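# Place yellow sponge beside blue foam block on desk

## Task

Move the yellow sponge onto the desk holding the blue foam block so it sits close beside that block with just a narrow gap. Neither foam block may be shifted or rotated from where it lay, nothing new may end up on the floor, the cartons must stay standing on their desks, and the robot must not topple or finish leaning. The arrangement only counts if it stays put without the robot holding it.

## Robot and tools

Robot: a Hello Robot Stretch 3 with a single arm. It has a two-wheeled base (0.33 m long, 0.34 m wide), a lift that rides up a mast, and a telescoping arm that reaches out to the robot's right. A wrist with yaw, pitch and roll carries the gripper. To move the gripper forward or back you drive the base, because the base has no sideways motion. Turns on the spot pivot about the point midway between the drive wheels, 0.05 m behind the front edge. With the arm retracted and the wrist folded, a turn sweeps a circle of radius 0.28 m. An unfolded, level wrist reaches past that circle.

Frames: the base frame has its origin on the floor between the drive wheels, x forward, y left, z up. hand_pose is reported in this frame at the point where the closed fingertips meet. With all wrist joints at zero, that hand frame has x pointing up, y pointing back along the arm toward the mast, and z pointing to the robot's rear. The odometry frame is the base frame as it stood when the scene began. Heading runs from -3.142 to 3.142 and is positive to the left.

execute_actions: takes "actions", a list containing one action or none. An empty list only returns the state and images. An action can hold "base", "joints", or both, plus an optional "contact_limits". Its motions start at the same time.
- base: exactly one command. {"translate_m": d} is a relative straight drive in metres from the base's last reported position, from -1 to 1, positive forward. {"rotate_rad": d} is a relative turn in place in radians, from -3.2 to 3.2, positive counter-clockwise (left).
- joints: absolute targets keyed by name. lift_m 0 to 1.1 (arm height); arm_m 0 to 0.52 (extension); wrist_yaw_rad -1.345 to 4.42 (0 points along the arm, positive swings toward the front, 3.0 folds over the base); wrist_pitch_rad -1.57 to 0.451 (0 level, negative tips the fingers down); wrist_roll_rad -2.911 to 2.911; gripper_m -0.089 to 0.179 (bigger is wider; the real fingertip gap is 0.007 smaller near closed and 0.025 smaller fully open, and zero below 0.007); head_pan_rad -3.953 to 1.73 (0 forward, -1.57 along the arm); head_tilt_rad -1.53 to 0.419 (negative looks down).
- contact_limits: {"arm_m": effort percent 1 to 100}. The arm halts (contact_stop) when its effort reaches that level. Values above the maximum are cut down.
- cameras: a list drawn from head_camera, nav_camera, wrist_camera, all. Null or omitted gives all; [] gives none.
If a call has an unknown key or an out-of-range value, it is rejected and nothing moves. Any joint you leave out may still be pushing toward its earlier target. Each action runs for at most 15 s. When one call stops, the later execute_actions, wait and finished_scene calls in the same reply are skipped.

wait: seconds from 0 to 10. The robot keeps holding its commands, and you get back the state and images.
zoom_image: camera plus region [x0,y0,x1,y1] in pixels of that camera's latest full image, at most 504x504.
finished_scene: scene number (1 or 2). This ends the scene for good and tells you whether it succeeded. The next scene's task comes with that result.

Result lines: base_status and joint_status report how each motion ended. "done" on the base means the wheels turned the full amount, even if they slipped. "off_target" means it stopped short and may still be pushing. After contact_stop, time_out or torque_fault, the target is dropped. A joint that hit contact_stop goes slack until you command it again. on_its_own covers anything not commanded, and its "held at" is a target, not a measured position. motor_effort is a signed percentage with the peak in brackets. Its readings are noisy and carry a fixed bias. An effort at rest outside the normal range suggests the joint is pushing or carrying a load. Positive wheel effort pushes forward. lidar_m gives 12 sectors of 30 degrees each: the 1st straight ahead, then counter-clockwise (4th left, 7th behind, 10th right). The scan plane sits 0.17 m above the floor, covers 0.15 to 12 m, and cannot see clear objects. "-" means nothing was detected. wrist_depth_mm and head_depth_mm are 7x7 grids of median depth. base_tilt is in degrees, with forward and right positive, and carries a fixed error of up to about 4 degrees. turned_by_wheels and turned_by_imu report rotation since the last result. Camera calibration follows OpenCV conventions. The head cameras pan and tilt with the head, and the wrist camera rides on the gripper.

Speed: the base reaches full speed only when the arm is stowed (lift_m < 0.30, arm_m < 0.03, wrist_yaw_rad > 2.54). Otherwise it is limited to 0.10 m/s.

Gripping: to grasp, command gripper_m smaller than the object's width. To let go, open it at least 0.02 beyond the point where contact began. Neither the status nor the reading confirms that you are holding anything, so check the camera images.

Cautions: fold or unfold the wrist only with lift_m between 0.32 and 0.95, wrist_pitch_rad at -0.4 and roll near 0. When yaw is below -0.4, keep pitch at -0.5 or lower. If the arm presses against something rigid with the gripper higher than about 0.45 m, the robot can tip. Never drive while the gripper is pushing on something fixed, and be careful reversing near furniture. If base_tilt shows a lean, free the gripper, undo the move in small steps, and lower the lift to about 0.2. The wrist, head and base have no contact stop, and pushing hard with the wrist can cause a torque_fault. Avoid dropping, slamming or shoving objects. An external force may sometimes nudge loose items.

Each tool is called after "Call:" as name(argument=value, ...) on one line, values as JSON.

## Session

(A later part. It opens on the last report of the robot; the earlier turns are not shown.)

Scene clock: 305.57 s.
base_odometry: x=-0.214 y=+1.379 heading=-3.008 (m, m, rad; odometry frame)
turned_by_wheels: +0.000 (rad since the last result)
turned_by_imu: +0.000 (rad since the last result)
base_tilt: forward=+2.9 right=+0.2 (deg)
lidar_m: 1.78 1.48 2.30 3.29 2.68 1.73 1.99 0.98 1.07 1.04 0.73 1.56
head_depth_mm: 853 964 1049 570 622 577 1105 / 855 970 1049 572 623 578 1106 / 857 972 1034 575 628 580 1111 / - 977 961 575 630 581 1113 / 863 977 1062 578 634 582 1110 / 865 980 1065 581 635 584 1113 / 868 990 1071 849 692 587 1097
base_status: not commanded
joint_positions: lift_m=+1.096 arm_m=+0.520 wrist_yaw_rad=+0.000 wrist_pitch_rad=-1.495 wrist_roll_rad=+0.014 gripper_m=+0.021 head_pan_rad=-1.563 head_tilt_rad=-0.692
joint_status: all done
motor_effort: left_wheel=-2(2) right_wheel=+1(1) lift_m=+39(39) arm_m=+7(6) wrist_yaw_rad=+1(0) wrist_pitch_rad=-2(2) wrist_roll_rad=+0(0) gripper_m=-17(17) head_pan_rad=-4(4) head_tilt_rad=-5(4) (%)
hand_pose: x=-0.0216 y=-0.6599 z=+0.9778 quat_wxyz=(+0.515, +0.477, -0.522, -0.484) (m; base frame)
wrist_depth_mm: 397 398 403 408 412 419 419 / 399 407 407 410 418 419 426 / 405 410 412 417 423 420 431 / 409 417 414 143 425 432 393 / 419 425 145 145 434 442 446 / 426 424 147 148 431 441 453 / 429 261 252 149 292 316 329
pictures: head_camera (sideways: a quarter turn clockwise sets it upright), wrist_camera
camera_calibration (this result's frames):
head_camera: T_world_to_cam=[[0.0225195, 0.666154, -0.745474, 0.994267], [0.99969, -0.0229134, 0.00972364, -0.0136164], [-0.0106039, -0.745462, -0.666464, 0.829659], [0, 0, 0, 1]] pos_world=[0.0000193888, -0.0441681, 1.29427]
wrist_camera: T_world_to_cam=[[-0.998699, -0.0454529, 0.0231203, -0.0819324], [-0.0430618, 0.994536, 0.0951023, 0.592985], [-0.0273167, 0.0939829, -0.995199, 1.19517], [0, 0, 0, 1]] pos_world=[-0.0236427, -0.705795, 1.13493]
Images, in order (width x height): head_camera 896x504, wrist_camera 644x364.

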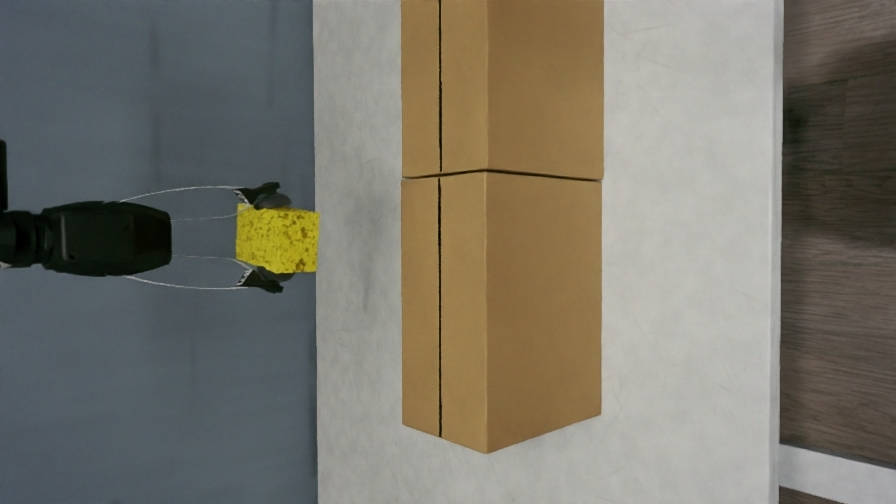

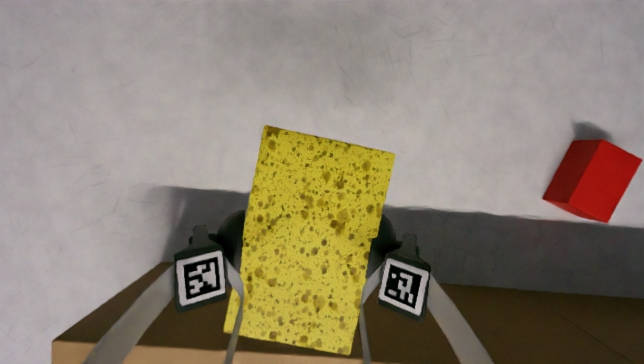

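Call:
execute_actions(actions=[{"joints":{"arm_m":0.0,"wrist_pitch_rad":-1.0}}], cameras=[])

Call:
execute_actions(actions=[{"base":{"rotate_rad":1.19}}], cameras=[])

Call:
execute_actions(actions=[{"base":{"translate_m":1}}], cameras=[])

Call:
execute_actions(actions=[{"base":{"translate_m":0.9}}], cameras=[])

Call:
execute_actions(actions=[{"base":{"rotate_rad":0.39}}], cameras=[])

Call:
execute_actions(actions=[{"joints":{"arm_m":0.52}}], cameras=[])

Call:
execute_actions(actions=[{"joints":{"wrist_pitch_rad":-1.4}}], cameras=["wrist_camera","head_camera"])

Scene clock: 313.80 s.
base_odometry: x=-0.214 y=+1.379 heading=-3.008 (m, m, rad; odometry frame)
turned_by_wheels: +0.000 (rad since the last result)
turned_by_imu: +0.000 (rad since the last result)
base_tilt: forward=+3.0 right=+0.2 (deg)
lidar_m: 1.78 1.48 2.30 3.30 2.69 1.74 1.98 0.98 1.07 1.04 0.73 1.56
head_depth_mm: - - - - - 577 1109 / - - - - - 567 1105 / - - - - - 568 1113 / 866 952 - 595 327 582 1110 / 863 981 1065 578 638 585 1112 / 862 982 1064 582 633 584 1112 / 869 987 1073 849 694 586 1102
base_status: not commanded
joint_positions: lift_m=+1.096 arm_m=+0.003 wrist_yaw_rad=+0.000 wrist_pitch_rad=-1.012 wrist_roll_rad=+0.014 gripper_m=+0.021 head_pan_rad=-1.563 head_tilt_rad=-0.692
joint_status: all done
joint sent to its limit — the command would take arm_m past its lower limit, so that joint was sent only as far as its limit.
motor_effort: left_wheel=-2(2) right_wheel=+1(1) lift_m=+40(39) arm_m=-4(5) wrist_yaw_rad=+1(1) wrist_pitch_rad=+4(5) wrist_roll_rad=+0(0) gripper_m=-17(17) head_pan_rad=-3(4) head_tilt_rad=-5(5) (%)
hand_pose: x=-0.0216 y=-0.2637 z=+1.0051 quat_wxyz=(+0.614, +0.340, -0.622, -0.345) (m; base frame)
wrist_depth_mm: 592 583 369 639 643 666 683 / 548 339 339 348 353 362 370 / 497 499 364 334 340 341 350 / 470 472 477 143 442 452 432 / 443 452 144 145 475 477 489 / - - 146 147 444 451 453 / - - - 149 - - -
pictures: none
No camera images: the call's "cameras" was empty. Leave "cameras" out to get every camera's image.

Scene clock: 316.63 s.
base_odometry: x=-0.214 y=+1.379 heading=-1.818 (m, m, rad; odometry frame)
turned_by_wheels: +1.190 (rad since the last result)
turned_by_imu: +1.185 (rad since the last result)
base_tilt: forward=+3.0 right=+0.1 (deg)
lidar_m: 2.34 3.35 2.07 1.73 1.99 0.98 1.05 1.04 0.73 1.78 1.49 1.47
head_depth_mm: - - - - - 579 1104 / - - - - - 1211 1129 / - - - - - 1270 1129 / 1571 1773 - 1929 326 1301 1132 / 1519 1715 1977 1882 1512 1307 1139 / 1467 1654 1887 1896 1553 1315 1145 / 1421 1589 1823 1902 1566 1310 1132
base_status: done
joint_positions: lift_m=+1.096 arm_m=+0.003 wrist_yaw_rad=+0.000 wrist_pitch_rad=-1.012 wrist_roll_rad=+0.014 gripper_m=+0.021 head_pan_rad=-1.563 head_tilt_rad=-0.692
joint_status: not commanded
motor_effort: left_wheel=-1(6) right_wheel=+1(3) lift_m=+39(40) arm_m=-4(5) wrist_yaw_rad=+0(0) wrist_pitch_rad=+5(5) wrist_roll_rad=+0(0) gripper_m=-18(17) head_pan_rad=-3(4) head_tilt_rad=-5(4) (%)
hand_pose: x=-0.0216 y=-0.2637 z=+1.0051 quat_wxyz=(+0.614, +0.340, -0.622, -0.345) (m; base frame)
wrist_depth_mm: - - - - - - 667 / - - - - 587 602 619 / - - - 541 540 559 570 / - - - 143 498 519 532 / - - 144 145 478 476 347 / - - 146 147 452 444 356 / - - - 149 - 426 372
pictures: none
No camera images: the call's "cameras" was empty. Leave "cameras" out to get every camera's image.

Scene clock: 327.70 s.
base_odometry: x=-0.459 y=+0.409 heading=-1.818 (m, m, rad; odometry frame)
turned_by_wheels: +0.000 (rad since the last result)
turned_by_imu: +0.001 (rad since the last result)
base_tilt: forward=+3.0 right=+0.2 (deg)
lidar_m: 2.63 2.31 2.76 2.02 2.26 1.91 1.99 1.54 1.76 1.03 1.02 0.91
head_depth_mm: - - - - - 1284 1119 / - - - - - 1276 1130 / - - - - - 1268 1132 / 1281 1425 - 899 327 1303 1128 / 1244 1368 997 901 1508 1310 1134 / 1198 1327 832 879 1560 1308 1139 / 1170 1293 802 849 1553 1314 1142
base_status: done
joint_positions: lift_m=+1.096 arm_m=+0.003 wrist_yaw_rad=+0.000 wrist_pitch_rad=-1.012 wrist_roll_rad=+0.014 gripper_m=+0.021 head_pan_rad=-1.563 head_tilt_rad=-0.692
joint_status: not commanded
motor_effort: left_wheel=-2(3) right_wheel=+1(4) lift_m=+39(40) arm_m=-5(4) wrist_yaw_rad=+0(1) wrist_pitch_rad=+5(5) wrist_roll_rad=+0(0) gripper_m=-18(17) head_pan_rad=-3(4) head_tilt_rad=-4(4) (%)
hand_pose: x=-0.0216 y=-0.2637 z=+1.0051 quat_wxyz=(+0.614, +0.340, -0.622, -0.345) (m; base frame)
wrist_depth_mm: 549 591 612 634 - - - / 543 574 - - - - - / - - - - - - - / - - - 143 - - - / - - 144 146 - - - / - - 146 147 - - - / - - - 149 - - -
pictures: none
No camera images: the call's "cameras" was empty. Leave "cameras" out to get every camera's image.

Scene clock: 337.77 s.
base_odometry: x=-0.679 y=-0.463 heading=-1.818 (m, m, rad; odometry frame)
turned_by_wheels: +0.000 (rad since the last result)
turned_by_imu: +0.001 (rad since the last result)
base_tilt: forward=+3.0 right=+0.2 (deg)
lidar_m: 1.94 1.47 2.03 2.59 2.58 2.66 2.40 2.39 0.62 0.74 0.69 1.31
head_depth_mm: - - - - - 1296 1122 / - - - - - 1238 1130 / - - - - - 1271 1127 / 1022 1139 - 618 326 1276 1130 / 994 1121 1089 617 658 1232 1130 / 960 1081 1083 600 664 625 1118 / 927 1044 1098 849 691 599 1136
base_status: done
joint_positions: lift_m=+1.096 arm_m=+0.003 wrist_yaw_rad=+0.000 wrist_pitch_rad=-1.012 wrist_roll_rad=+0.014 gripper_m=+0.021 head_pan_rad=-1.563 head_tilt_rad=-0.692
joint_status: not commanded
motor_effort: left_wheel=-2(3) right_wheel=+1(6) lift_m=+40(39) arm_m=-4(5) wrist_yaw_rad=+0(0) wrist_pitch_rad=+5(5) wrist_roll_rad=+0(0) gripper_m=-18(17) head_pan_rad=-4(3) head_tilt_rad=-5(4) (%)
hand_pose: x=-0.0216 y=-0.2637 z=+1.0051 quat_wxyz=(+0.614, +0.340, -0.622, -0.345) (m; base frame)
wrist_depth_mm: 597 572 364 380 396 439 522 / 555 536 364 425 483 581 612 / 518 520 444 489 543 552 - / 468 481 483 143 - - - / 444 446 145 145 - - - / - - 147 148 - - - / - - - 149 - - -
pictures: none
No camera images: the call's "cameras" was empty. Leave "cameras" out to get every camera's image.

Scene clock: 339.33 s.
base_odometry: x=-0.679 y=-0.463 heading=-1.428 (m, m, rad; odometry frame)
turned_by_wheels: +0.390 (rad since the last result)
turned_by_imu: +0.388 (rad since the last result)
base_tilt: forward=+3.0 right=+0.2 (deg)
lidar_m: 1.47 2.02 2.64 2.37 2.70 2.78 2.39 1.31 0.63 0.70 1.24 1.78
head_depth_mm: - - - - - 1239 1126 / - - - - - 1268 1128 / - - - - - 1273 1130 / 972 1081 - 872 326 1241 1137 / 968 1098 1083 843 671 1245 1125 / 974 1106 1257 869 691 1251 1137 / 981 1114 1292 1538 1508 1288 1140
base_status: done
joint_positions: lift_m=+1.096 arm_m=+0.003 wrist_yaw_rad=+0.000 wrist_pitch_rad=-1.012 wrist_roll_rad=+0.014 gripper_m=+0.021 head_pan_rad=-1.563 head_tilt_rad=-0.692
joint_status: not commanded
motor_effort: left_wheel=-1(7) right_wheel=+1(5) lift_m=+40(39) arm_m=-4(4) wrist_yaw_rad=+1(1) wrist_pitch_rad=+4(5) wrist_roll_rad=+0(0) gripper_m=-17(17) head_pan_rad=-3(3) head_tilt_rad=-4(5) (%)
hand_pose: x=-0.0216 y=-0.2637 z=+1.0051 quat_wxyz=(+0.614, +0.340, -0.622, -0.345) (m; base frame)
wrist_depth_mm: - - 610 607 388 395 679 / - - 570 391 361 367 369 / - - 524 421 434 419 410 / - - 476 142 497 510 512 / - - 145 145 480 487 484 / - - 146 148 - - - / - - - 149 - - -
pictures: none
No camera images: the call's "cameras" was empty. Leave "cameras" out to get every camera's image.

Scene clock: 344.30 s.
base_odometry: x=-0.679 y=-0.463 heading=-1.428 (m, m, rad; odometry frame)
turned_by_wheels: +0.000 (rad since the last result)
turned_by_imu: +0.000 (rad since the last result)
base_tilt: forward=+2.9 right=+0.3 (deg)
lidar_m: 1.47 2.02 2.64 2.36 2.70 2.77 2.39 1.31 0.63 0.70 1.24 1.77
head_depth_mm: 957 1083 1069 609 662 1210 1124 / 957 1090 1070 609 664 1239 1123 / 961 1092 1071 614 669 1247 1123 / - 727 1078 836 687 1241 1126 / 971 1109 1082 843 689 1243 1121 / 977 1109 1249 872 692 1254 1139 / 976 1110 1293 1549 1511 1282 1138
base_status: not commanded
joint_positions: lift_m=+1.096 arm_m=+0.520 wrist_yaw_rad=+0.000 wrist_pitch_rad=-1.011 wrist_roll_rad=+0.014 gripper_m=+0.021 head_pan_rad=-1.563 head_tilt_rad=-0.692
joint_status: all done
motor_effort: left_wheel=-1(1) right_wheel=+1(1) lift_m=+39(39) arm_m=+7(9) wrist_yaw_rad=+0(0) wrist_pitch_rad=+5(4) wrist_roll_rad=+0(0) gripper_m=-17(17) head_pan_rad=-4(3) head_tilt_rad=-5(4) (%)
hand_pose: x=-0.0216 y=-0.7803 z=+1.0052 quat_wxyz=(+0.615, +0.340, -0.623, -0.345) (m; base frame)
wrist_depth_mm: 564 540 522 502 489 472 463 / 701 666 583 587 584 574 559 / 961 871 522 528 544 550 564 / - - 478 143 500 523 520 / - - 144 145 468 480 488 / - - 147 147 445 450 450 / - 399 395 149 417 421 425
pictures: none
No camera images: the call's "cameras" was empty. Leave "cameras" out to get every camera's image.

Scene clock: 345.30 s.
base_odometry: x=-0.679 y=-0.463 heading=-1.428 (m, m, rad; odometry frame)
turned_by_wheels: +0.000 (rad since the last result)
turned_by_imu: +0.000 (rad since the last result)
base_tilt: forward=+3.0 right=+0.2 (deg)
lidar_m: 1.47 2.02 2.64 2.37 2.71 2.78 2.40 1.31 0.63 0.70 1.23 1.77
head_depth_mm: 954 1083 1067 610 665 1220 1123 / 959 1088 1075 611 667 1240 1130 / 964 1096 1068 613 668 1243 1127 / - 1077 974 843 687 1244 1123 / 973 1105 1092 841 689 1246 1124 / 972 1113 1262 873 688 1258 1134 / 976 1117 1285 1524 1521 1285 1140
base_status: not commanded
joint_positions: lift_m=+1.096 arm_m=+0.520 wrist_yaw_rad=+0.000 wrist_pitch_rad=-1.397 wrist_roll_rad=+0.014 gripper_m=+0.021 head_pan_rad=-1.563 head_tilt_rad=-0.692
joint_status: all done
motor_effort: left_wheel=-2(2) right_wheel=+1(1) lift_m=+39(39) arm_m=+6(6) wrist_yaw_rad=+0(0) wrist_pitch_rad=-1(4) wrist_roll_rad=+0(0) gripper_m=-17(17) head_pan_rad=-4(4) head_tilt_rad=-4(4) (%)
hand_pose: x=-0.0216 y=-0.6851 z=+0.9785 quat_wxyz=(+0.538, +0.452, -0.545, -0.458) (m; base frame)
wrist_depth_mm: - 904 423 434 441 439 441 / - - 422 429 437 442 442 / - 420 428 430 435 438 443 / - 422 420 143 432 436 444 / - 415 144 146 435 439 443 / - 414 147 148 418 439 439 / - 419 417 149 255 280 298
pictures: head_camera (sideways: a quarter turn clockwise sets it upright), wrist_camera
camera_calibration (this result's frames):
head_camera: T_world_to_cam=[[0.0225232, 0.666157, -0.745471, 0.994264], [0.99969, -0.022919, 0.00972352, -0.0136163], [-0.0106081, -0.745459, -0.666467, 0.829663], [0, 0, 0, 1]] pos_world=[0.0000191411, -0.044168, 1.29427]
wrist_camera: T_world_to_cam=[[-0.998698, -0.0430053, 0.0274452, -0.0856472], [-0.0430906, 0.999068, -0.00252469, 0.716577], [-0.0273111, -0.00370404, -0.99962, 1.13571], [0, 0, 0, 1]] pos_world=[-0.0236405, -0.715385, 1.13944]
Images, in order (width x height): head_camera 896x504, wrist_camera 644x364.

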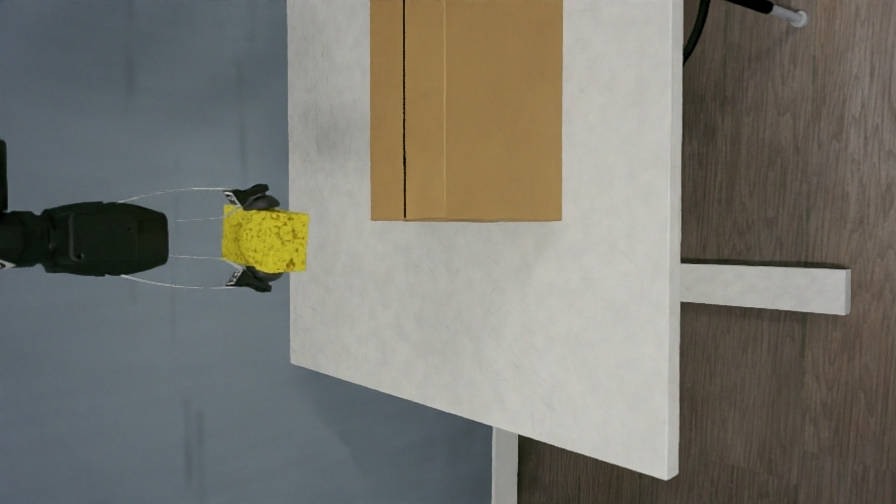

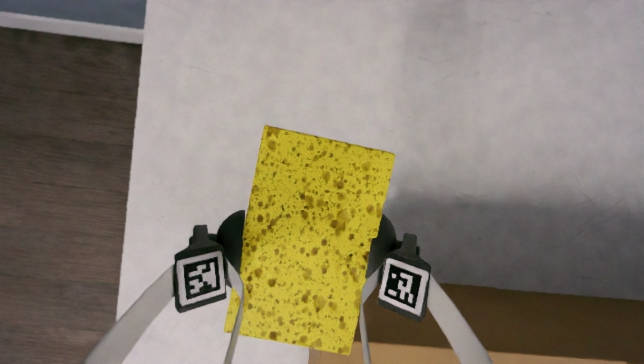

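Call:
execute_actions(actions=[{"joints":{"arm_m":0.0,"wrist_pitch_rad":0.3}}], cameras=[])

Call:
execute_actions(actions=[{"base":{"rotate_rad":0.7}}], cameras=[])

Call:
execute_actions(actions=[{"base":{"translate_m":1}}], cameras=[])

Call:
execute_actions(actions=[{"base":{"translate_m":0.12}}], cameras=[])

Call:
execute_actions(actions=[{"base":{"rotate_rad":0.87},"joints":{"head_tilt_rad":-0.35}}], cameras=["nav_camera"])

Call:
execute_actions(actions=[{"joints":{"arm_m":0.52},"contact_limits":{"arm_m":15}}], cameras=[])

Call:
execute_actions(actions=[{"joints":{"wrist_pitch_rad":-0.6}}])

Scene clock: 352.60 s.
base_odometry: x=-0.679 y=-0.463 heading=-1.428 (m, m, rad; odometry frame)
turned_by_wheels: +0.000 (rad since the last result)
turned_by_imu: +0.000 (rad since the last result)
base_tilt: forward=+3.0 right=+0.2 (deg)
lidar_m: 1.47 2.02 2.64 2.36 2.70 2.78 2.40 1.31 0.63 0.69 1.24 1.78
head_depth_mm: - - - 608 664 1221 1125 / - - - - 667 1241 1123 / - - - - 669 1257 1128 / - - 1084 816 688 1244 1132 / 970 1099 1080 844 690 1251 1121 / 978 1107 1262 875 689 1251 1135 / 982 1115 1283 1529 1520 1278 1139
base_status: not commanded
joint_positions: lift_m=+1.096 arm_m=+0.003 wrist_yaw_rad=+0.000 wrist_pitch_rad=+0.277 wrist_roll_rad=+0.014 gripper_m=+0.021 head_pan_rad=-1.563 head_tilt_rad=-0.692
joint_status: all done
joint sent to its limit — the command would take arm_m past its lower limit, so that joint was sent only as far as its limit.
motor_effort: left_wheel=-2(2) right_wheel=+1(1) lift_m=+39(40) arm_m=-4(4) wrist_yaw_rad=+0(1) wrist_pitch_rad=+10(10) wrist_roll_rad=+0(0) gripper_m=-17(17) head_pan_rad=-3(4) head_tilt_rad=-4(4) (%)
hand_pose: x=-0.0214 y=-0.4013 z=+1.2819 quat_wxyz=(+0.696, -0.096, -0.705, +0.098) (m; base frame)
wrist_depth_mm: - - - - - - - / - - - 997 989 - 964 / 984 974 963 973 971 958 988 / 989 963 989 144 947 955 950 / 943 946 144 145 935 936 938 / 936 953 146 147 921 912 903 / 908 907 897 150 899 903 878
pictures: none
No camera images: the call's "cameras" was empty. Leave "cameras" out to get every camera's image.

Scene clock: 354.67 s.
base_odometry: x=-0.679 y=-0.463 heading=-0.728 (m, m, rad; odometry frame)
turned_by_wheels: +0.700 (rad since the last result)
turned_by_imu: +0.697 (rad since the last result)
base_tilt: forward=+2.9 right=+0.2 (deg)
lidar_m: 2.02 2.58 2.37 2.66 2.39 2.44 0.62 0.74 0.70 1.34 1.93 1.47
head_depth_mm: - - - 778 680 604 1125 / - - - - 684 1248 1108 / - - - - 1490 1308 1131 / - - 1814 1816 1544 1309 1135 / 1477 1685 1988 1875 1553 1311 1132 / 1614 1895 2217 1896 1545 1305 1138 / 1757 1962 2169 1902 1548 1319 1142
base_status: done
joint_positions: lift_m=+1.096 arm_m=+0.003 wrist_yaw_rad=+0.000 wrist_pitch_rad=+0.277 wrist_roll_rad=+0.014 gripper_m=+0.021 head_pan_rad=-1.563 head_tilt_rad=-0.692
joint_status: not commanded
motor_effort: left_wheel=-1(8) right_wheel=+1(6) lift_m=+39(40) arm_m=-5(4) wrist_yaw_rad=+1(0) wrist_pitch_rad=+10(10) wrist_roll_rad=+0(0) gripper_m=-17(17) head_pan_rad=-4(3) head_tilt_rad=-5(5) (%)
hand_pose: x=-0.0214 y=-0.4013 z=+1.2819 quat_wxyz=(+0.696, -0.096, -0.705, +0.098) (m; base frame)
wrist_depth_mm: - - - - - 943 776 / - - - - - 930 778 / - - - - - 907 762 / - - - 143 - 872 751 / - - 144 145 974 879 739 / - - 146 147 964 859 722 / - - - 149 - 818 703
pictures: none
No camera images: the call's "cameras" was empty. Leave "cameras" out to get every camera's image.

Scene clock: 365.80 s.
base_odometry: x=+0.067 y=-1.129 heading=-0.728 (m, m, rad; odometry frame)
turned_by_wheels: +0.000 (rad since the last result)
turned_by_imu: +0.001 (rad since the last result)
base_tilt: forward=+3.0 right=+0.2 (deg)
lidar_m: 1.02 1.89 1.89 2.06 3.57 3.16 1.96 1.50 1.86 0.90 1.21 1.21
head_depth_mm: - - - 1741 1529 1296 1127 / - - - - 1528 1285 1127 / - - - - 1526 1303 1129 / - - 663 1816 1533 1300 1124 / 1329 915 649 1719 1427 1302 1133 / 1223 924 656 560 1544 1319 1134 / 1117 930 605 526 1570 1316 1136
base_status: done
joint_positions: lift_m=+1.096 arm_m=+0.003 wrist_yaw_rad=+0.000 wrist_pitch_rad=+0.277 wrist_roll_rad=+0.014 gripper_m=+0.021 head_pan_rad=-1.563 head_tilt_rad=-0.692
joint_status: not commanded
motor_effort: left_wheel=-2(3) right_wheel=+1(5) lift_m=+39(39) arm_m=-5(5) wrist_yaw_rad=+0(0) wrist_pitch_rad=+10(10) wrist_roll_rad=+0(0) gripper_m=-18(18) head_pan_rad=-3(4) head_tilt_rad=-5(4) (%)
hand_pose: x=-0.0214 y=-0.4013 z=+1.2819 quat_wxyz=(+0.696, -0.096, -0.705, +0.098) (m; base frame)
wrist_depth_mm: 807 - - - - - - / 809 - - - - - - / 811 995 - - - - - / 817 951 - 144 - - - / 795 960 144 145 - - - / 802 962 147 148 - - - / 779 884 872 149 - - -
pictures: none
No camera images: the call's "cameras" was empty. Leave "cameras" out to get every camera's image.

Scene clock: 367.97 s.
base_odometry: x=+0.157 y=-1.209 heading=-0.728 (m, m, rad; odometry frame)
turned_by_wheels: +0.000 (rad since the last result)
turned_by_imu: +0.000 (rad since the last result)
base_tilt: forward=+3.0 right=+0.2 (deg)
lidar_m: 0.90 1.80 1.81 2.05 3.54 3.28 1.75 1.61 1.94 0.88 1.12 1.12
head_depth_mm: - - - 1754 1536 1288 1126 / - - - - 1523 1305 1125 / - - - - 1533 1309 1128 / - - 650 1178 1451 1296 1133 / 1236 915 624 522 1514 1318 1132 / 1131 505 557 507 1488 1308 1138 / 1039 469 502 509 439 1312 1142
base_status: done
joint_positions: lift_m=+1.096 arm_m=+0.003 wrist_yaw_rad=+0.000 wrist_pitch_rad=+0.277 wrist_roll_rad=+0.014 gripper_m=+0.021 head_pan_rad=-1.563 head_tilt_rad=-0.692
joint_status: not commanded
motor_effort: left_wheel=-2(4) right_wheel=+1(5) lift_m=+39(40) arm_m=-4(4) wrist_yaw_rad=+0(1) wrist_pitch_rad=+10(10) wrist_roll_rad=+0(0) gripper_m=-17(17) head_pan_rad=-4(3) head_tilt_rad=-5(4) (%)
hand_pose: x=-0.0214 y=-0.4013 z=+1.2819 quat_wxyz=(+0.696, -0.096, -0.705, +0.098) (m; base frame)
wrist_depth_mm: 761 949 - - - - - / 757 924 - - - - - / 763 914 - - - - - / 763 913 - 143 - - - / 745 883 145 145 - - - / 734 871 146 147 - - - / 733 820 810 150 - - -
pictures: none
No camera images: the call's "cameras" was empty. Leave "cameras" out to get every camera's image.

Scene clock: 370.30 s.
base_odometry: x=+0.157 y=-1.209 heading=+0.141 (m, m, rad; odometry frame)
turned_by_wheels: +0.870 (rad since the last result)
turned_by_imu: +0.866 (rad since the last result)
base_tilt: forward=+3.0 right=+0.2 (deg)
lidar_m: 1.80 1.91 2.64 3.25 1.75 1.61 1.94 0.88 0.89 1.12 0.90 1.70
head_depth_mm: 899 - - - - - 1235 / 901 - - - - - 1261 / 903 - - - - - 1265 / 907 - - - 502 460 1240 / 919 985 1074 478 504 462 1239 / 925 996 1078 480 508 463 1246 / 933 999 1091 483 512 465 1251
base_status: done
joint_positions: lift_m=+1.096 arm_m=+0.003 wrist_yaw_rad=+0.000 wrist_pitch_rad=+0.277 wrist_roll_rad=+0.014 gripper_m=+0.021 head_pan_rad=-1.563 head_tilt_rad=-0.359
joint_status: all done
motor_effort: left_wheel=-1(7) right_wheel=+1(6) lift_m=+39(40) arm_m=-5(5) wrist_yaw_rad=+1(1) wrist_pitch_rad=+10(10) wrist_roll_rad=+0(0) gripper_m=-17(17) head_pan_rad=-3(3) head_tilt_rad=+5(30) (%)
hand_pose: x=-0.0214 y=-0.4013 z=+1.2819 quat_wxyz=(+0.696, -0.096, -0.705, +0.098) (m; base frame)
wrist_depth_mm: 970 972 970 959 963 971 962 / 956 953 955 930 980 952 938 / 943 944 912 922 947 919 895 / 927 909 910 143 911 892 896 / 915 880 145 145 877 886 883 / 886 860 147 147 888 872 860 / 844 867 809 150 849 863 856
pictures: nav_camera (sideways: a quarter turn counterclockwise sets it upright)
camera_calibration (this result's frames):
nav_camera: T_world_to_cam=[[-0.00375698, -0.378453, 0.925613, -1.15871], [-0.999974, 0.00718519, -0.00112101, 0.0606684], [-0.00622646, -0.925593, -0.37847, 0.45069], [0, 0, 0, 1]] pos_world=[0.0591197, -0.0217988, 1.24316]
Images, in order (width x height): nav_camera 672x504.

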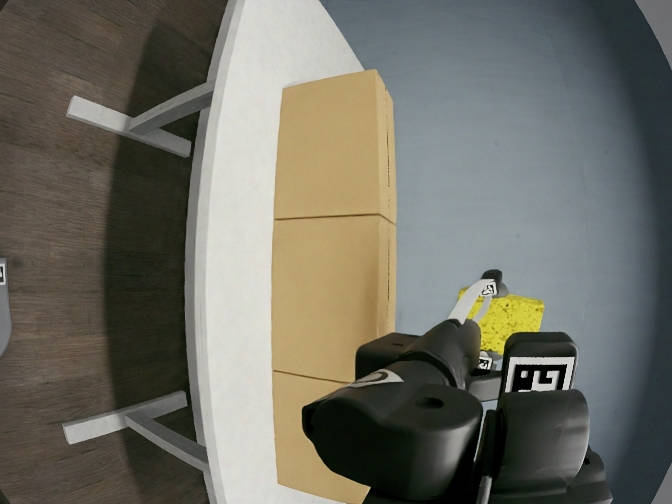

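Scene clock: 375.27 s.
base_odometry: x=+0.157 y=-1.209 heading=+0.141 (m, m, rad; odometry frame)
turned_by_wheels: +0.000 (rad since the last result)
turned_by_imu: +0.000 (rad since the last result)
base_tilt: forward=+3.0 right=+0.3 (deg)
lidar_m: 1.80 1.91 2.64 3.23 1.74 1.61 1.94 0.88 0.89 1.12 0.90 1.70
head_depth_mm: 900 - 1045 462 489 453 1231 / 905 1004 1055 465 492 455 1223 / 911 960 1070 471 497 458 1236 / 913 958 1078 473 499 458 1242 / 921 988 1071 477 504 461 1248 / 922 993 1077 480 509 463 1246 / 929 1002 1082 483 511 465 1257
base_status: not commanded
joint_positions: lift_m=+1.096 arm_m=+0.520 wrist_yaw_rad=+0.000 wrist_pitch_rad=+0.277 wrist_roll_rad=+0.014 gripper_m=+0.021 head_pan_rad=-1.563 head_tilt_rad=-0.359
joint_status: all done
motor_effort: left_wheel=-2(2) right_wheel=+1(1) lift_m=+40(39) arm_m=+7(6) wrist_yaw_rad=+1(1) wrist_pitch_rad=+9(10) wrist_roll_rad=+0(0) gripper_m=-17(17) head_pan_rad=-3(4) head_tilt_rad=+5(5) (%)
contact_limits: arm_m 15 (drawing in: default 29, maximum 48; extending or still: default 42, maximum 68)
hand_pose: x=-0.0214 y=-0.9177 z=+1.2820 quat_wxyz=(+0.696, -0.097, -0.705, +0.098) (m; base frame)
wrist_depth_mm: 401 401 400 396 396 398 393 / 397 390 393 391 390 393 387 / 387 385 387 382 382 381 379 / 378 379 380 143 374 374 373 / 371 368 145 145 367 367 366 / 366 364 147 147 361 359 359 / 361 354 353 150 352 353 356
pictures: none
No camera images: the call's "cameras" was empty. Leave "cameras" out to get every camera's image.

Scene clock: 376.57 s.
base_odometry: x=+0.157 y=-1.209 heading=+0.141 (m, m, rad; odometry frame)
turned_by_wheels: +0.000 (rad since the last result)
turned_by_imu: +0.000 (rad since the last result)
base_tilt: forward=+2.9 right=+0.3 (deg)
lidar_m: 1.80 1.91 2.64 3.24 1.74 1.61 1.94 0.88 0.89 1.12 0.90 1.70
head_depth_mm: 901 - 1053 461 490 452 1226 / 906 1003 1050 466 493 455 1231 / 910 955 1073 469 496 458 1226 / 919 971 1040 474 500 459 1238 / 923 989 1069 478 504 461 1238 / 925 995 1073 479 507 462 1251 / 930 1001 1084 483 510 466 1253
base_status: not commanded
joint_positions: lift_m=+1.096 arm_m=+0.520 wrist_yaw_rad=+0.000 wrist_pitch_rad=-0.613 wrist_roll_rad=+0.014 gripper_m=+0.021 head_pan_rad=-1.563 head_tilt_rad=-0.359
joint_status: all done
motor_effort: left_wheel=-2(1) right_wheel=+1(1) lift_m=+40(40) arm_m=+6(6) wrist_yaw_rad=+0(0) wrist_pitch_rad=+5(9) wrist_roll_rad=+0(0) gripper_m=-17(17) head_pan_rad=-3(4) head_tilt_rad=+5(6) (%)
hand_pose: x=-0.0215 y=-0.8604 z=+1.0680 quat_wxyz=(+0.670, +0.212, -0.678, -0.215) (m; base frame)
wrist_depth_mm: 355 348 340 334 330 321 317 / 398 396 378 376 368 364 352 / 425 425 423 405 416 413 402 / 344 350 346 144 371 397 429 / 299 304 145 145 328 334 341 / 261 268 146 147 286 290 297 / 233 240 233 149 249 254 218
pictures: head_camera (sideways: a quarter turn clockwise sets it upright), nav_camera (sideways: a quarter turn counterclockwise sets it upright), wrist_camera
camera_calibration (this result's frames):
head_camera: T_world_to_cam=[[0.0246473, 0.386417, -0.921995, 1.22443], [0.999653, -0.0181189, 0.0191295, -0.0258678], [-0.00931362, -0.922146, -0.386729, 0.465697], [0, 0, 0, 1]] pos_world=[0.0000173539, -0.0441674, 1.30951]
nav_camera: T_world_to_cam=[[-0.00375821, -0.378294, 0.925678, -1.1588], [-0.999974, 0.00718512, -0.00112353, 0.0606717], [-0.00622608, -0.925658, -0.378311, 0.450483], [0, 0, 0, 1]] pos_world=[0.0591198, -0.0218089, 1.24316]
wrist_camera: T_world_to_cam=[[-0.998682, -0.0116161, 0.0499989, -0.0926421], [-0.0436362, 0.70508, -0.707784, 1.39226], [-0.0270315, -0.709033, -0.704657, 0.302645], [0, 0, 0, 1]] pos_world=[-0.0235863, -0.768142, 1.20331]
Images, in order (width x height): head_camera 896x504, nav_camera 672x504, wrist_camera 644x364.

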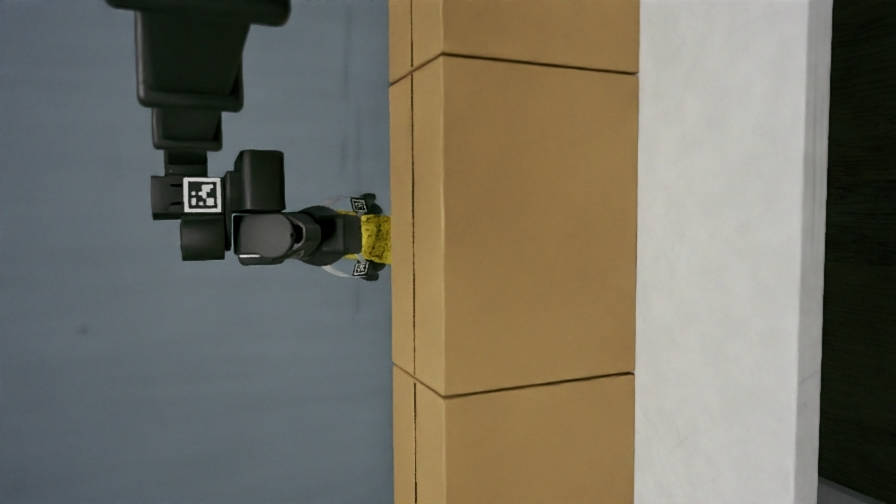

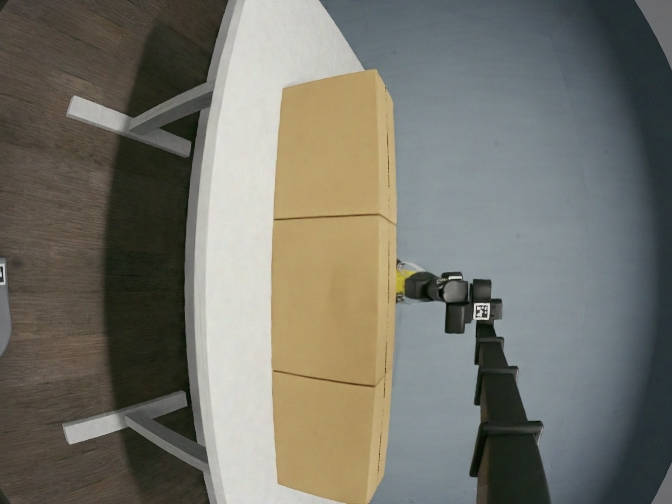

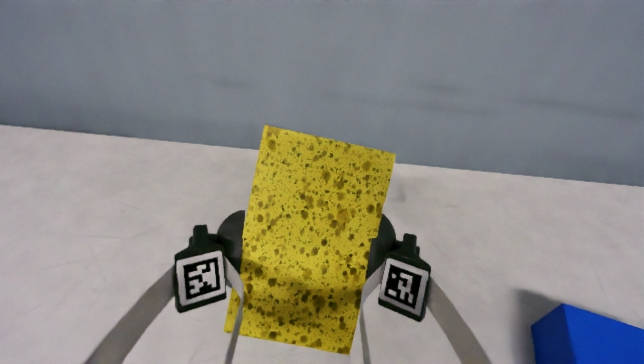

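Call:
execute_actions(actions=[{"joints":{"wrist_pitch_rad":-1.15}}], cameras=["wrist_camera"])

Scene clock: 378.43 s.
base_odometry: x=+0.157 y=-1.209 heading=+0.141 (m, m, rad; odometry frame)
turned_by_wheels: +0.000 (rad since the last result)
turned_by_imu: +0.000 (rad since the last result)
base_tilt: forward=+3.0 right=+0.2 (deg)
lidar_m: 1.80 1.91 2.64 3.26 1.74 1.61 1.94 0.88 0.89 1.12 0.90 1.70
head_depth_mm: 907 - 1044 461 490 453 1219 / 912 1001 1054 466 493 455 1220 / 913 951 1065 470 496 457 1235 / 917 977 1066 475 499 460 1239 / 920 990 1071 477 503 462 1238 / 924 994 1077 479 508 463 1254 / 924 1004 1080 483 512 466 1258
base_status: not commanded
joint_positions: lift_m=+1.096 arm_m=+0.520 wrist_yaw_rad=+0.000 wrist_pitch_rad=-1.153 wrist_roll_rad=+0.014 gripper_m=+0.021 head_pan_rad=-1.563 head_tilt_rad=-0.359
joint_status: all done
motor_effort: left_wheel=-1(2) right_wheel=+1(1) lift_m=+39(40) arm_m=+7(6) wrist_yaw_rad=+0(0) wrist_pitch_rad=+1(5) wrist_roll_rad=+0(0) gripper_m=-17(17) head_pan_rad=-3(3) head_tilt_rad=+5(5) (%)
hand_pose: x=-0.0216 y=-0.7466 z=+0.9911 quat_wxyz=(+0.589, +0.383, -0.597, -0.388) (m; base frame)
wrist_depth_mm: 239 242 246 251 254 259 264 / 227 231 235 238 243 248 245 / 217 220 223 229 231 234 195 / 207 210 212 143 220 225 224 / 200 203 145 146 212 215 221 / 193 196 146 147 204 207 209 / 185 188 188 149 195 199 200
pictures: wrist_camera
camera_calibration (this result's frames):
wrist_camera: T_world_to_cam=[[-0.998691, -0.0352643, 0.0370552, -0.0923719], [-0.0432768, 0.968681, -0.24451, 0.995257], [-0.0272722, -0.245793, -0.968939, 0.936923], [0, 0, 0, 1]] pos_world=[-0.0236275, -0.737054, 1.15459]
Images, in order (width x height): wrist_camera 644x364.

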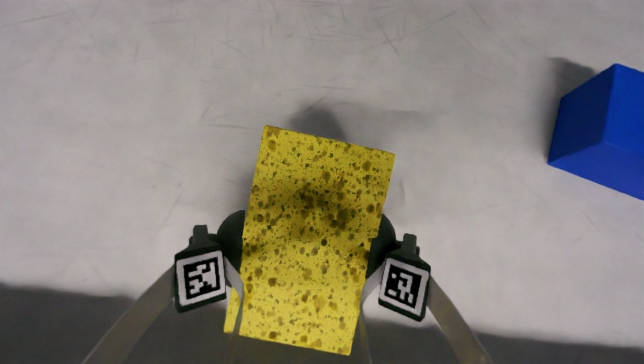

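Call:
execute_actions(actions=[{"joints":{"wrist_pitch_rad":-1.27}}], cameras=[])

Call:
execute_actions(actions=[{"base":{"translate_m":-0.21}}], cameras=["wrist_camera"])

Scene clock: 380.73 s.
base_odometry: x=+0.157 y=-1.209 heading=+0.141 (m, m, rad; odometry frame)
turned_by_wheels: +0.000 (rad since the last result)
turned_by_imu: +0.000 (rad since the last result)
base_tilt: forward=+3.0 right=+0.2 (deg)
lidar_m: 1.80 1.91 2.64 3.26 1.74 1.61 1.94 0.88 0.89 1.12 0.90 1.70
head_depth_mm: 906 - 1046 462 488 453 1222 / 911 1005 1052 466 491 456 1228 / 910 950 1073 470 496 457 1226 / 912 974 1067 473 499 460 1238 / 918 993 1070 476 505 461 1239 / 919 1004 1073 480 507 464 1248 / 930 1004 1085 482 511 465 1254
base_status: not commanded
joint_positions: lift_m=+1.096 arm_m=+0.520 wrist_yaw_rad=+0.000 wrist_pitch_rad=-1.266 wrist_roll_rad=+0.014 gripper_m=+0.021 head_pan_rad=-1.563 head_tilt_rad=-0.359
joint_status: all done
motor_effort: left_wheel=-2(1) right_wheel=+1(1) lift_m=+39(40) arm_m=+6(6) wrist_yaw_rad=+1(0) wrist_pitch_rad=-2(1) wrist_roll_rad=+0(0) gripper_m=-17(18) head_pan_rad=-4(4) head_tilt_rad=+5(5) (%)
hand_pose: x=-0.0216 y=-0.7185 z=+0.9834 quat_wxyz=(+0.566, +0.415, -0.574, -0.422) (m; base frame)
wrist_depth_mm: 212 214 218 220 225 228 228 / 206 209 212 214 218 221 196 / 202 204 207 210 212 217 216 / 198 200 200 144 207 211 214 / 193 195 145 145 204 205 208 / 189 191 146 147 200 201 203 / 185 187 188 148 194 197 199
pictures: none
No camera images: the call's "cameras" was empty. Leave "cameras" out to get every camera's image.

Scene clock: 383.80 s.
base_odometry: x=-0.051 y=-1.239 heading=+0.141 (m, m, rad; odometry frame)
turned_by_wheels: +0.000 (rad since the last result)
turned_by_imu: +0.001 (rad since the last result)
base_tilt: forward=+3.0 right=+0.2 (deg)
lidar_m: 2.01 2.12 2.78 3.23 2.31 1.42 1.74 1.48 0.74 1.11 1.09 1.05
head_depth_mm: 889 - 1034 447 472 452 388 / 897 987 1048 450 476 455 388 / 900 941 1059 453 480 457 402 / 903 964 1056 456 483 459 404 / 910 976 1061 460 487 462 405 / 912 989 1064 464 491 463 406 / 920 990 1066 467 494 465 409
base_status: done
joint_positions: lift_m=+1.096 arm_m=+0.520 wrist_yaw_rad=+0.000 wrist_pitch_rad=-1.270 wrist_roll_rad=+0.014 gripper_m=+0.021 head_pan_rad=-1.563 head_tilt_rad=-0.359
joint_status: not commanded
motor_effort: left_wheel=-1(6) right_wheel=+1(4) lift_m=+39(39) arm_m=+7(6) wrist_yaw_rad=+0(1) wrist_pitch_rad=+0(2) wrist_roll_rad=+0(0) gripper_m=-17(17) head_pan_rad=-4(3) head_tilt_rad=+6(5) (%)
hand_pose: x=-0.0216 y=-0.7175 z=+0.9832 quat_wxyz=(+0.565, +0.417, -0.573, -0.423) (m; base frame)
wrist_depth_mm: 210 212 216 171 173 226 230 / 206 207 210 167 170 220 222 / 200 204 207 190 211 216 219 / 197 198 201 145 207 210 213 / 191 195 145 145 204 205 207 / 188 190 146 147 199 199 204 / 184 187 188 148 192 196 199
pictures: wrist_camera
camera_calibration (this result's frames):
wrist_camera: T_world_to_cam=[[-0.998694, -0.0392637, 0.0326846, -0.0896323], [-0.0431839, 0.990645, -0.129452, 0.867752], [-0.0272961, -0.130694, -0.991047, 1.04073], [0, 0, 0, 1]] pos_world=[-0.0236345, -0.727135, 1.14668]
Images, in order (width x height): wrist_camera 644x364.

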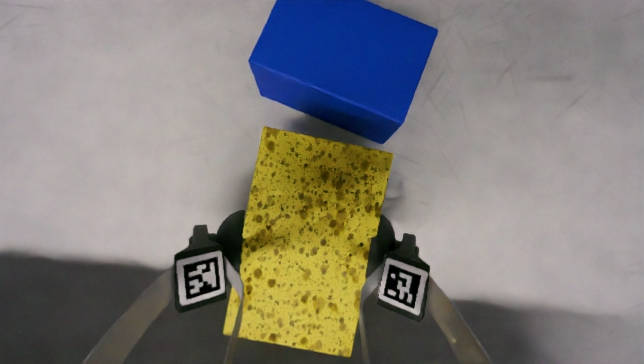

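Call:
execute_actions(actions=[{"joints":{"gripper_m":0.179}}], cameras=[])

Call:
execute_actions(actions=[{"joints":{"arm_m":0.48,"wrist_pitch_rad":-1.1}}], cameras=[])

Call:
execute_actions(actions=[{"joints":{"wrist_pitch_rad":-0.7}}], cameras=["wrist_camera"])

Call:
finished_scene(scene=1)

Scene clock: 390.93 s.
base_odometry: x=-0.051 y=-1.239 heading=+0.141 (m, m, rad; odometry frame)
turned_by_wheels: +0.000 (rad since the last result)
turned_by_imu: +0.000 (rad since the last result)
base_tilt: forward=+3.0 right=+0.2 (deg)
lidar_m: 2.01 2.12 2.78 3.23 2.31 1.43 1.73 1.48 0.74 1.11 1.09 1.05
head_depth_mm: 891 - 1040 447 471 453 388 / 894 987 1034 450 476 456 389 / 902 944 1048 454 479 456 402 / 908 959 1050 456 482 460 403 / 912 982 1057 459 486 462 405 / 917 984 1063 463 491 463 406 / 916 986 1071 467 495 465 408
base_status: not commanded
joint_positions: lift_m=+1.096 arm_m=+0.520 wrist_yaw_rad=+0.000 wrist_pitch_rad=-1.270 wrist_roll_rad=+0.014 gripper_m=+0.179 head_pan_rad=-1.563 head_tilt_rad=-0.359
joint_status: all done
motor_effort: left_wheel=-1(1) right_wheel=+1(0) lift_m=+39(40) arm_m=+5(6) wrist_yaw_rad=+0(0) wrist_pitch_rad=+0(0) wrist_roll_rad=+0(0) gripper_m=+0(81) head_pan_rad=-4(3) head_tilt_rad=+5(6) (%)
hand_pose: x=-0.0216 y=-0.7175 z=+0.9832 quat_wxyz=(+0.565, +0.417, -0.573, -0.423) (m; base frame)
wrist_depth_mm: 210 212 216 170 174 227 229 / 205 208 210 167 170 220 225 / 201 203 206 197 211 215 218 / 196 200 201 159 207 210 214 / 193 194 196 156 203 205 210 / - 191 191 152 198 - 203 / 184 187 188 151 194 195 199
pictures: none
No camera images: the call's "cameras" was empty. Leave "cameras" out to get every camera's image.

Scene clock: 392.30 s.
base_odometry: x=-0.051 y=-1.239 heading=+0.141 (m, m, rad; odometry frame)
turned_by_wheels: +0.000 (rad since the last result)
turned_by_imu: +0.000 (rad since the last result)
base_tilt: forward=+2.9 right=+0.2 (deg)
lidar_m: 2.00 2.12 2.78 3.24 2.32 1.43 1.73 1.48 0.74 1.10 1.09 1.05
head_depth_mm: 892 - 1037 447 471 452 387 / 897 994 1039 450 475 455 390 / 899 951 1058 454 478 457 403 / 904 962 1043 456 483 460 404 / 904 978 1062 459 485 461 406 / 915 981 1066 464 490 464 406 / 918 993 1071 467 494 465 409
base_status: not commanded
joint_positions: lift_m=+1.096 arm_m=+0.480 wrist_yaw_rad=+0.000 wrist_pitch_rad=-1.109 wrist_roll_rad=+0.014 gripper_m=+0.179 head_pan_rad=-1.563 head_tilt_rad=-0.359
joint_status: all done
motor_effort: left_wheel=-1(1) right_wheel=+1(1) lift_m=+39(39) arm_m=-4(2) wrist_yaw_rad=+1(0) wrist_pitch_rad=+4(4) wrist_roll_rad=+0(0) gripper_m=+0(0) head_pan_rad=-4(4) head_tilt_rad=+5(5) (%)
hand_pose: x=-0.0216 y=-0.7178 z=+0.9949 quat_wxyz=(+0.597, +0.370, -0.605, -0.375) (m; base frame)
wrist_depth_mm: 251 255 259 265 272 276 281 / 238 241 245 197 248 257 263 / 226 227 231 205 237 245 248 / 214 217 219 176 227 234 235 / 206 208 208 168 216 221 224 / - 197 197 161 206 - 214 / 186 188 190 190 198 198 204
pictures: none
No camera images: the call's "cameras" was empty. Leave "cameras" out to get every camera's image.

Scene clock: 393.33 s.
base_odometry: x=-0.051 y=-1.239 heading=+0.141 (m, m, rad; odometry frame)
turned_by_wheels: +0.000 (rad since the last result)
turned_by_imu: +0.000 (rad since the last result)
base_tilt: forward=+3.0 right=+0.2 (deg)
lidar_m: 2.01 2.11 2.78 3.24 2.31 1.43 1.73 1.48 0.74 1.11 1.09 1.05
head_depth_mm: 890 - 1036 448 472 454 388 / 897 985 1044 451 475 455 389 / 899 948 1056 453 479 457 402 / 904 958 1046 458 483 460 404 / 909 980 1061 459 486 462 406 / 912 990 1065 465 492 463 407 / 918 989 1071 467 493 465 408
base_status: not commanded
joint_positions: lift_m=+1.096 arm_m=+0.480 wrist_yaw_rad=+0.000 wrist_pitch_rad=-0.716 wrist_roll_rad=+0.014 gripper_m=+0.179 head_pan_rad=-1.563 head_tilt_rad=-0.359
joint_status: all done
motor_effort: left_wheel=-1(1) right_wheel=+1(1) lift_m=+39(39) arm_m=-4(4) wrist_yaw_rad=+0(1) wrist_pitch_rad=+7(6) wrist_roll_rad=+0(0) gripper_m=+0(0) head_pan_rad=-4(4) head_tilt_rad=+5(4) (%)
hand_pose: x=-0.0216 y=-0.8028 z=+1.0487 quat_wxyz=(+0.658, +0.246, -0.666, -0.250) (m; base frame)
wrist_depth_mm: 402 391 389 379 367 366 359 / 405 432 429 430 421 412 401 / 345 355 368 381 389 402 433 / 302 310 315 327 334 339 352 / 274 274 279 232 292 302 303 / - 242 243 214 253 - 272 / 215 222 225 216 232 234 243
pictures: wrist_camera
camera_calibration (this result's frames):
wrist_camera: T_world_to_cam=[[-0.998683, -0.0166431, 0.0485389, -0.093527], [-0.0435774, 0.774538, -0.631025, 1.3132], [-0.027093, -0.632309, -0.774243, 0.464432], [0, 0, 0, 1]] pos_world=[-0.0235951, -0.725015, 1.19278]
Images, in order (width x height): wrist_camera 644x364.

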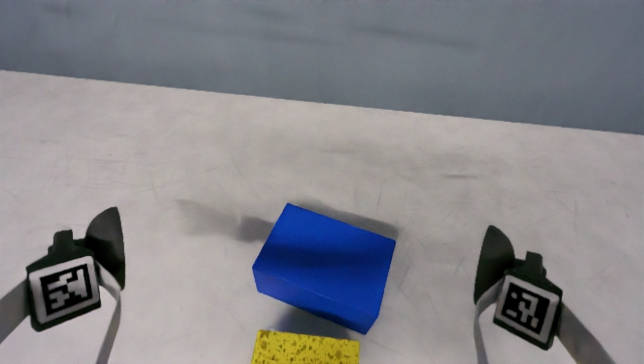

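The scene is finished: the task was done.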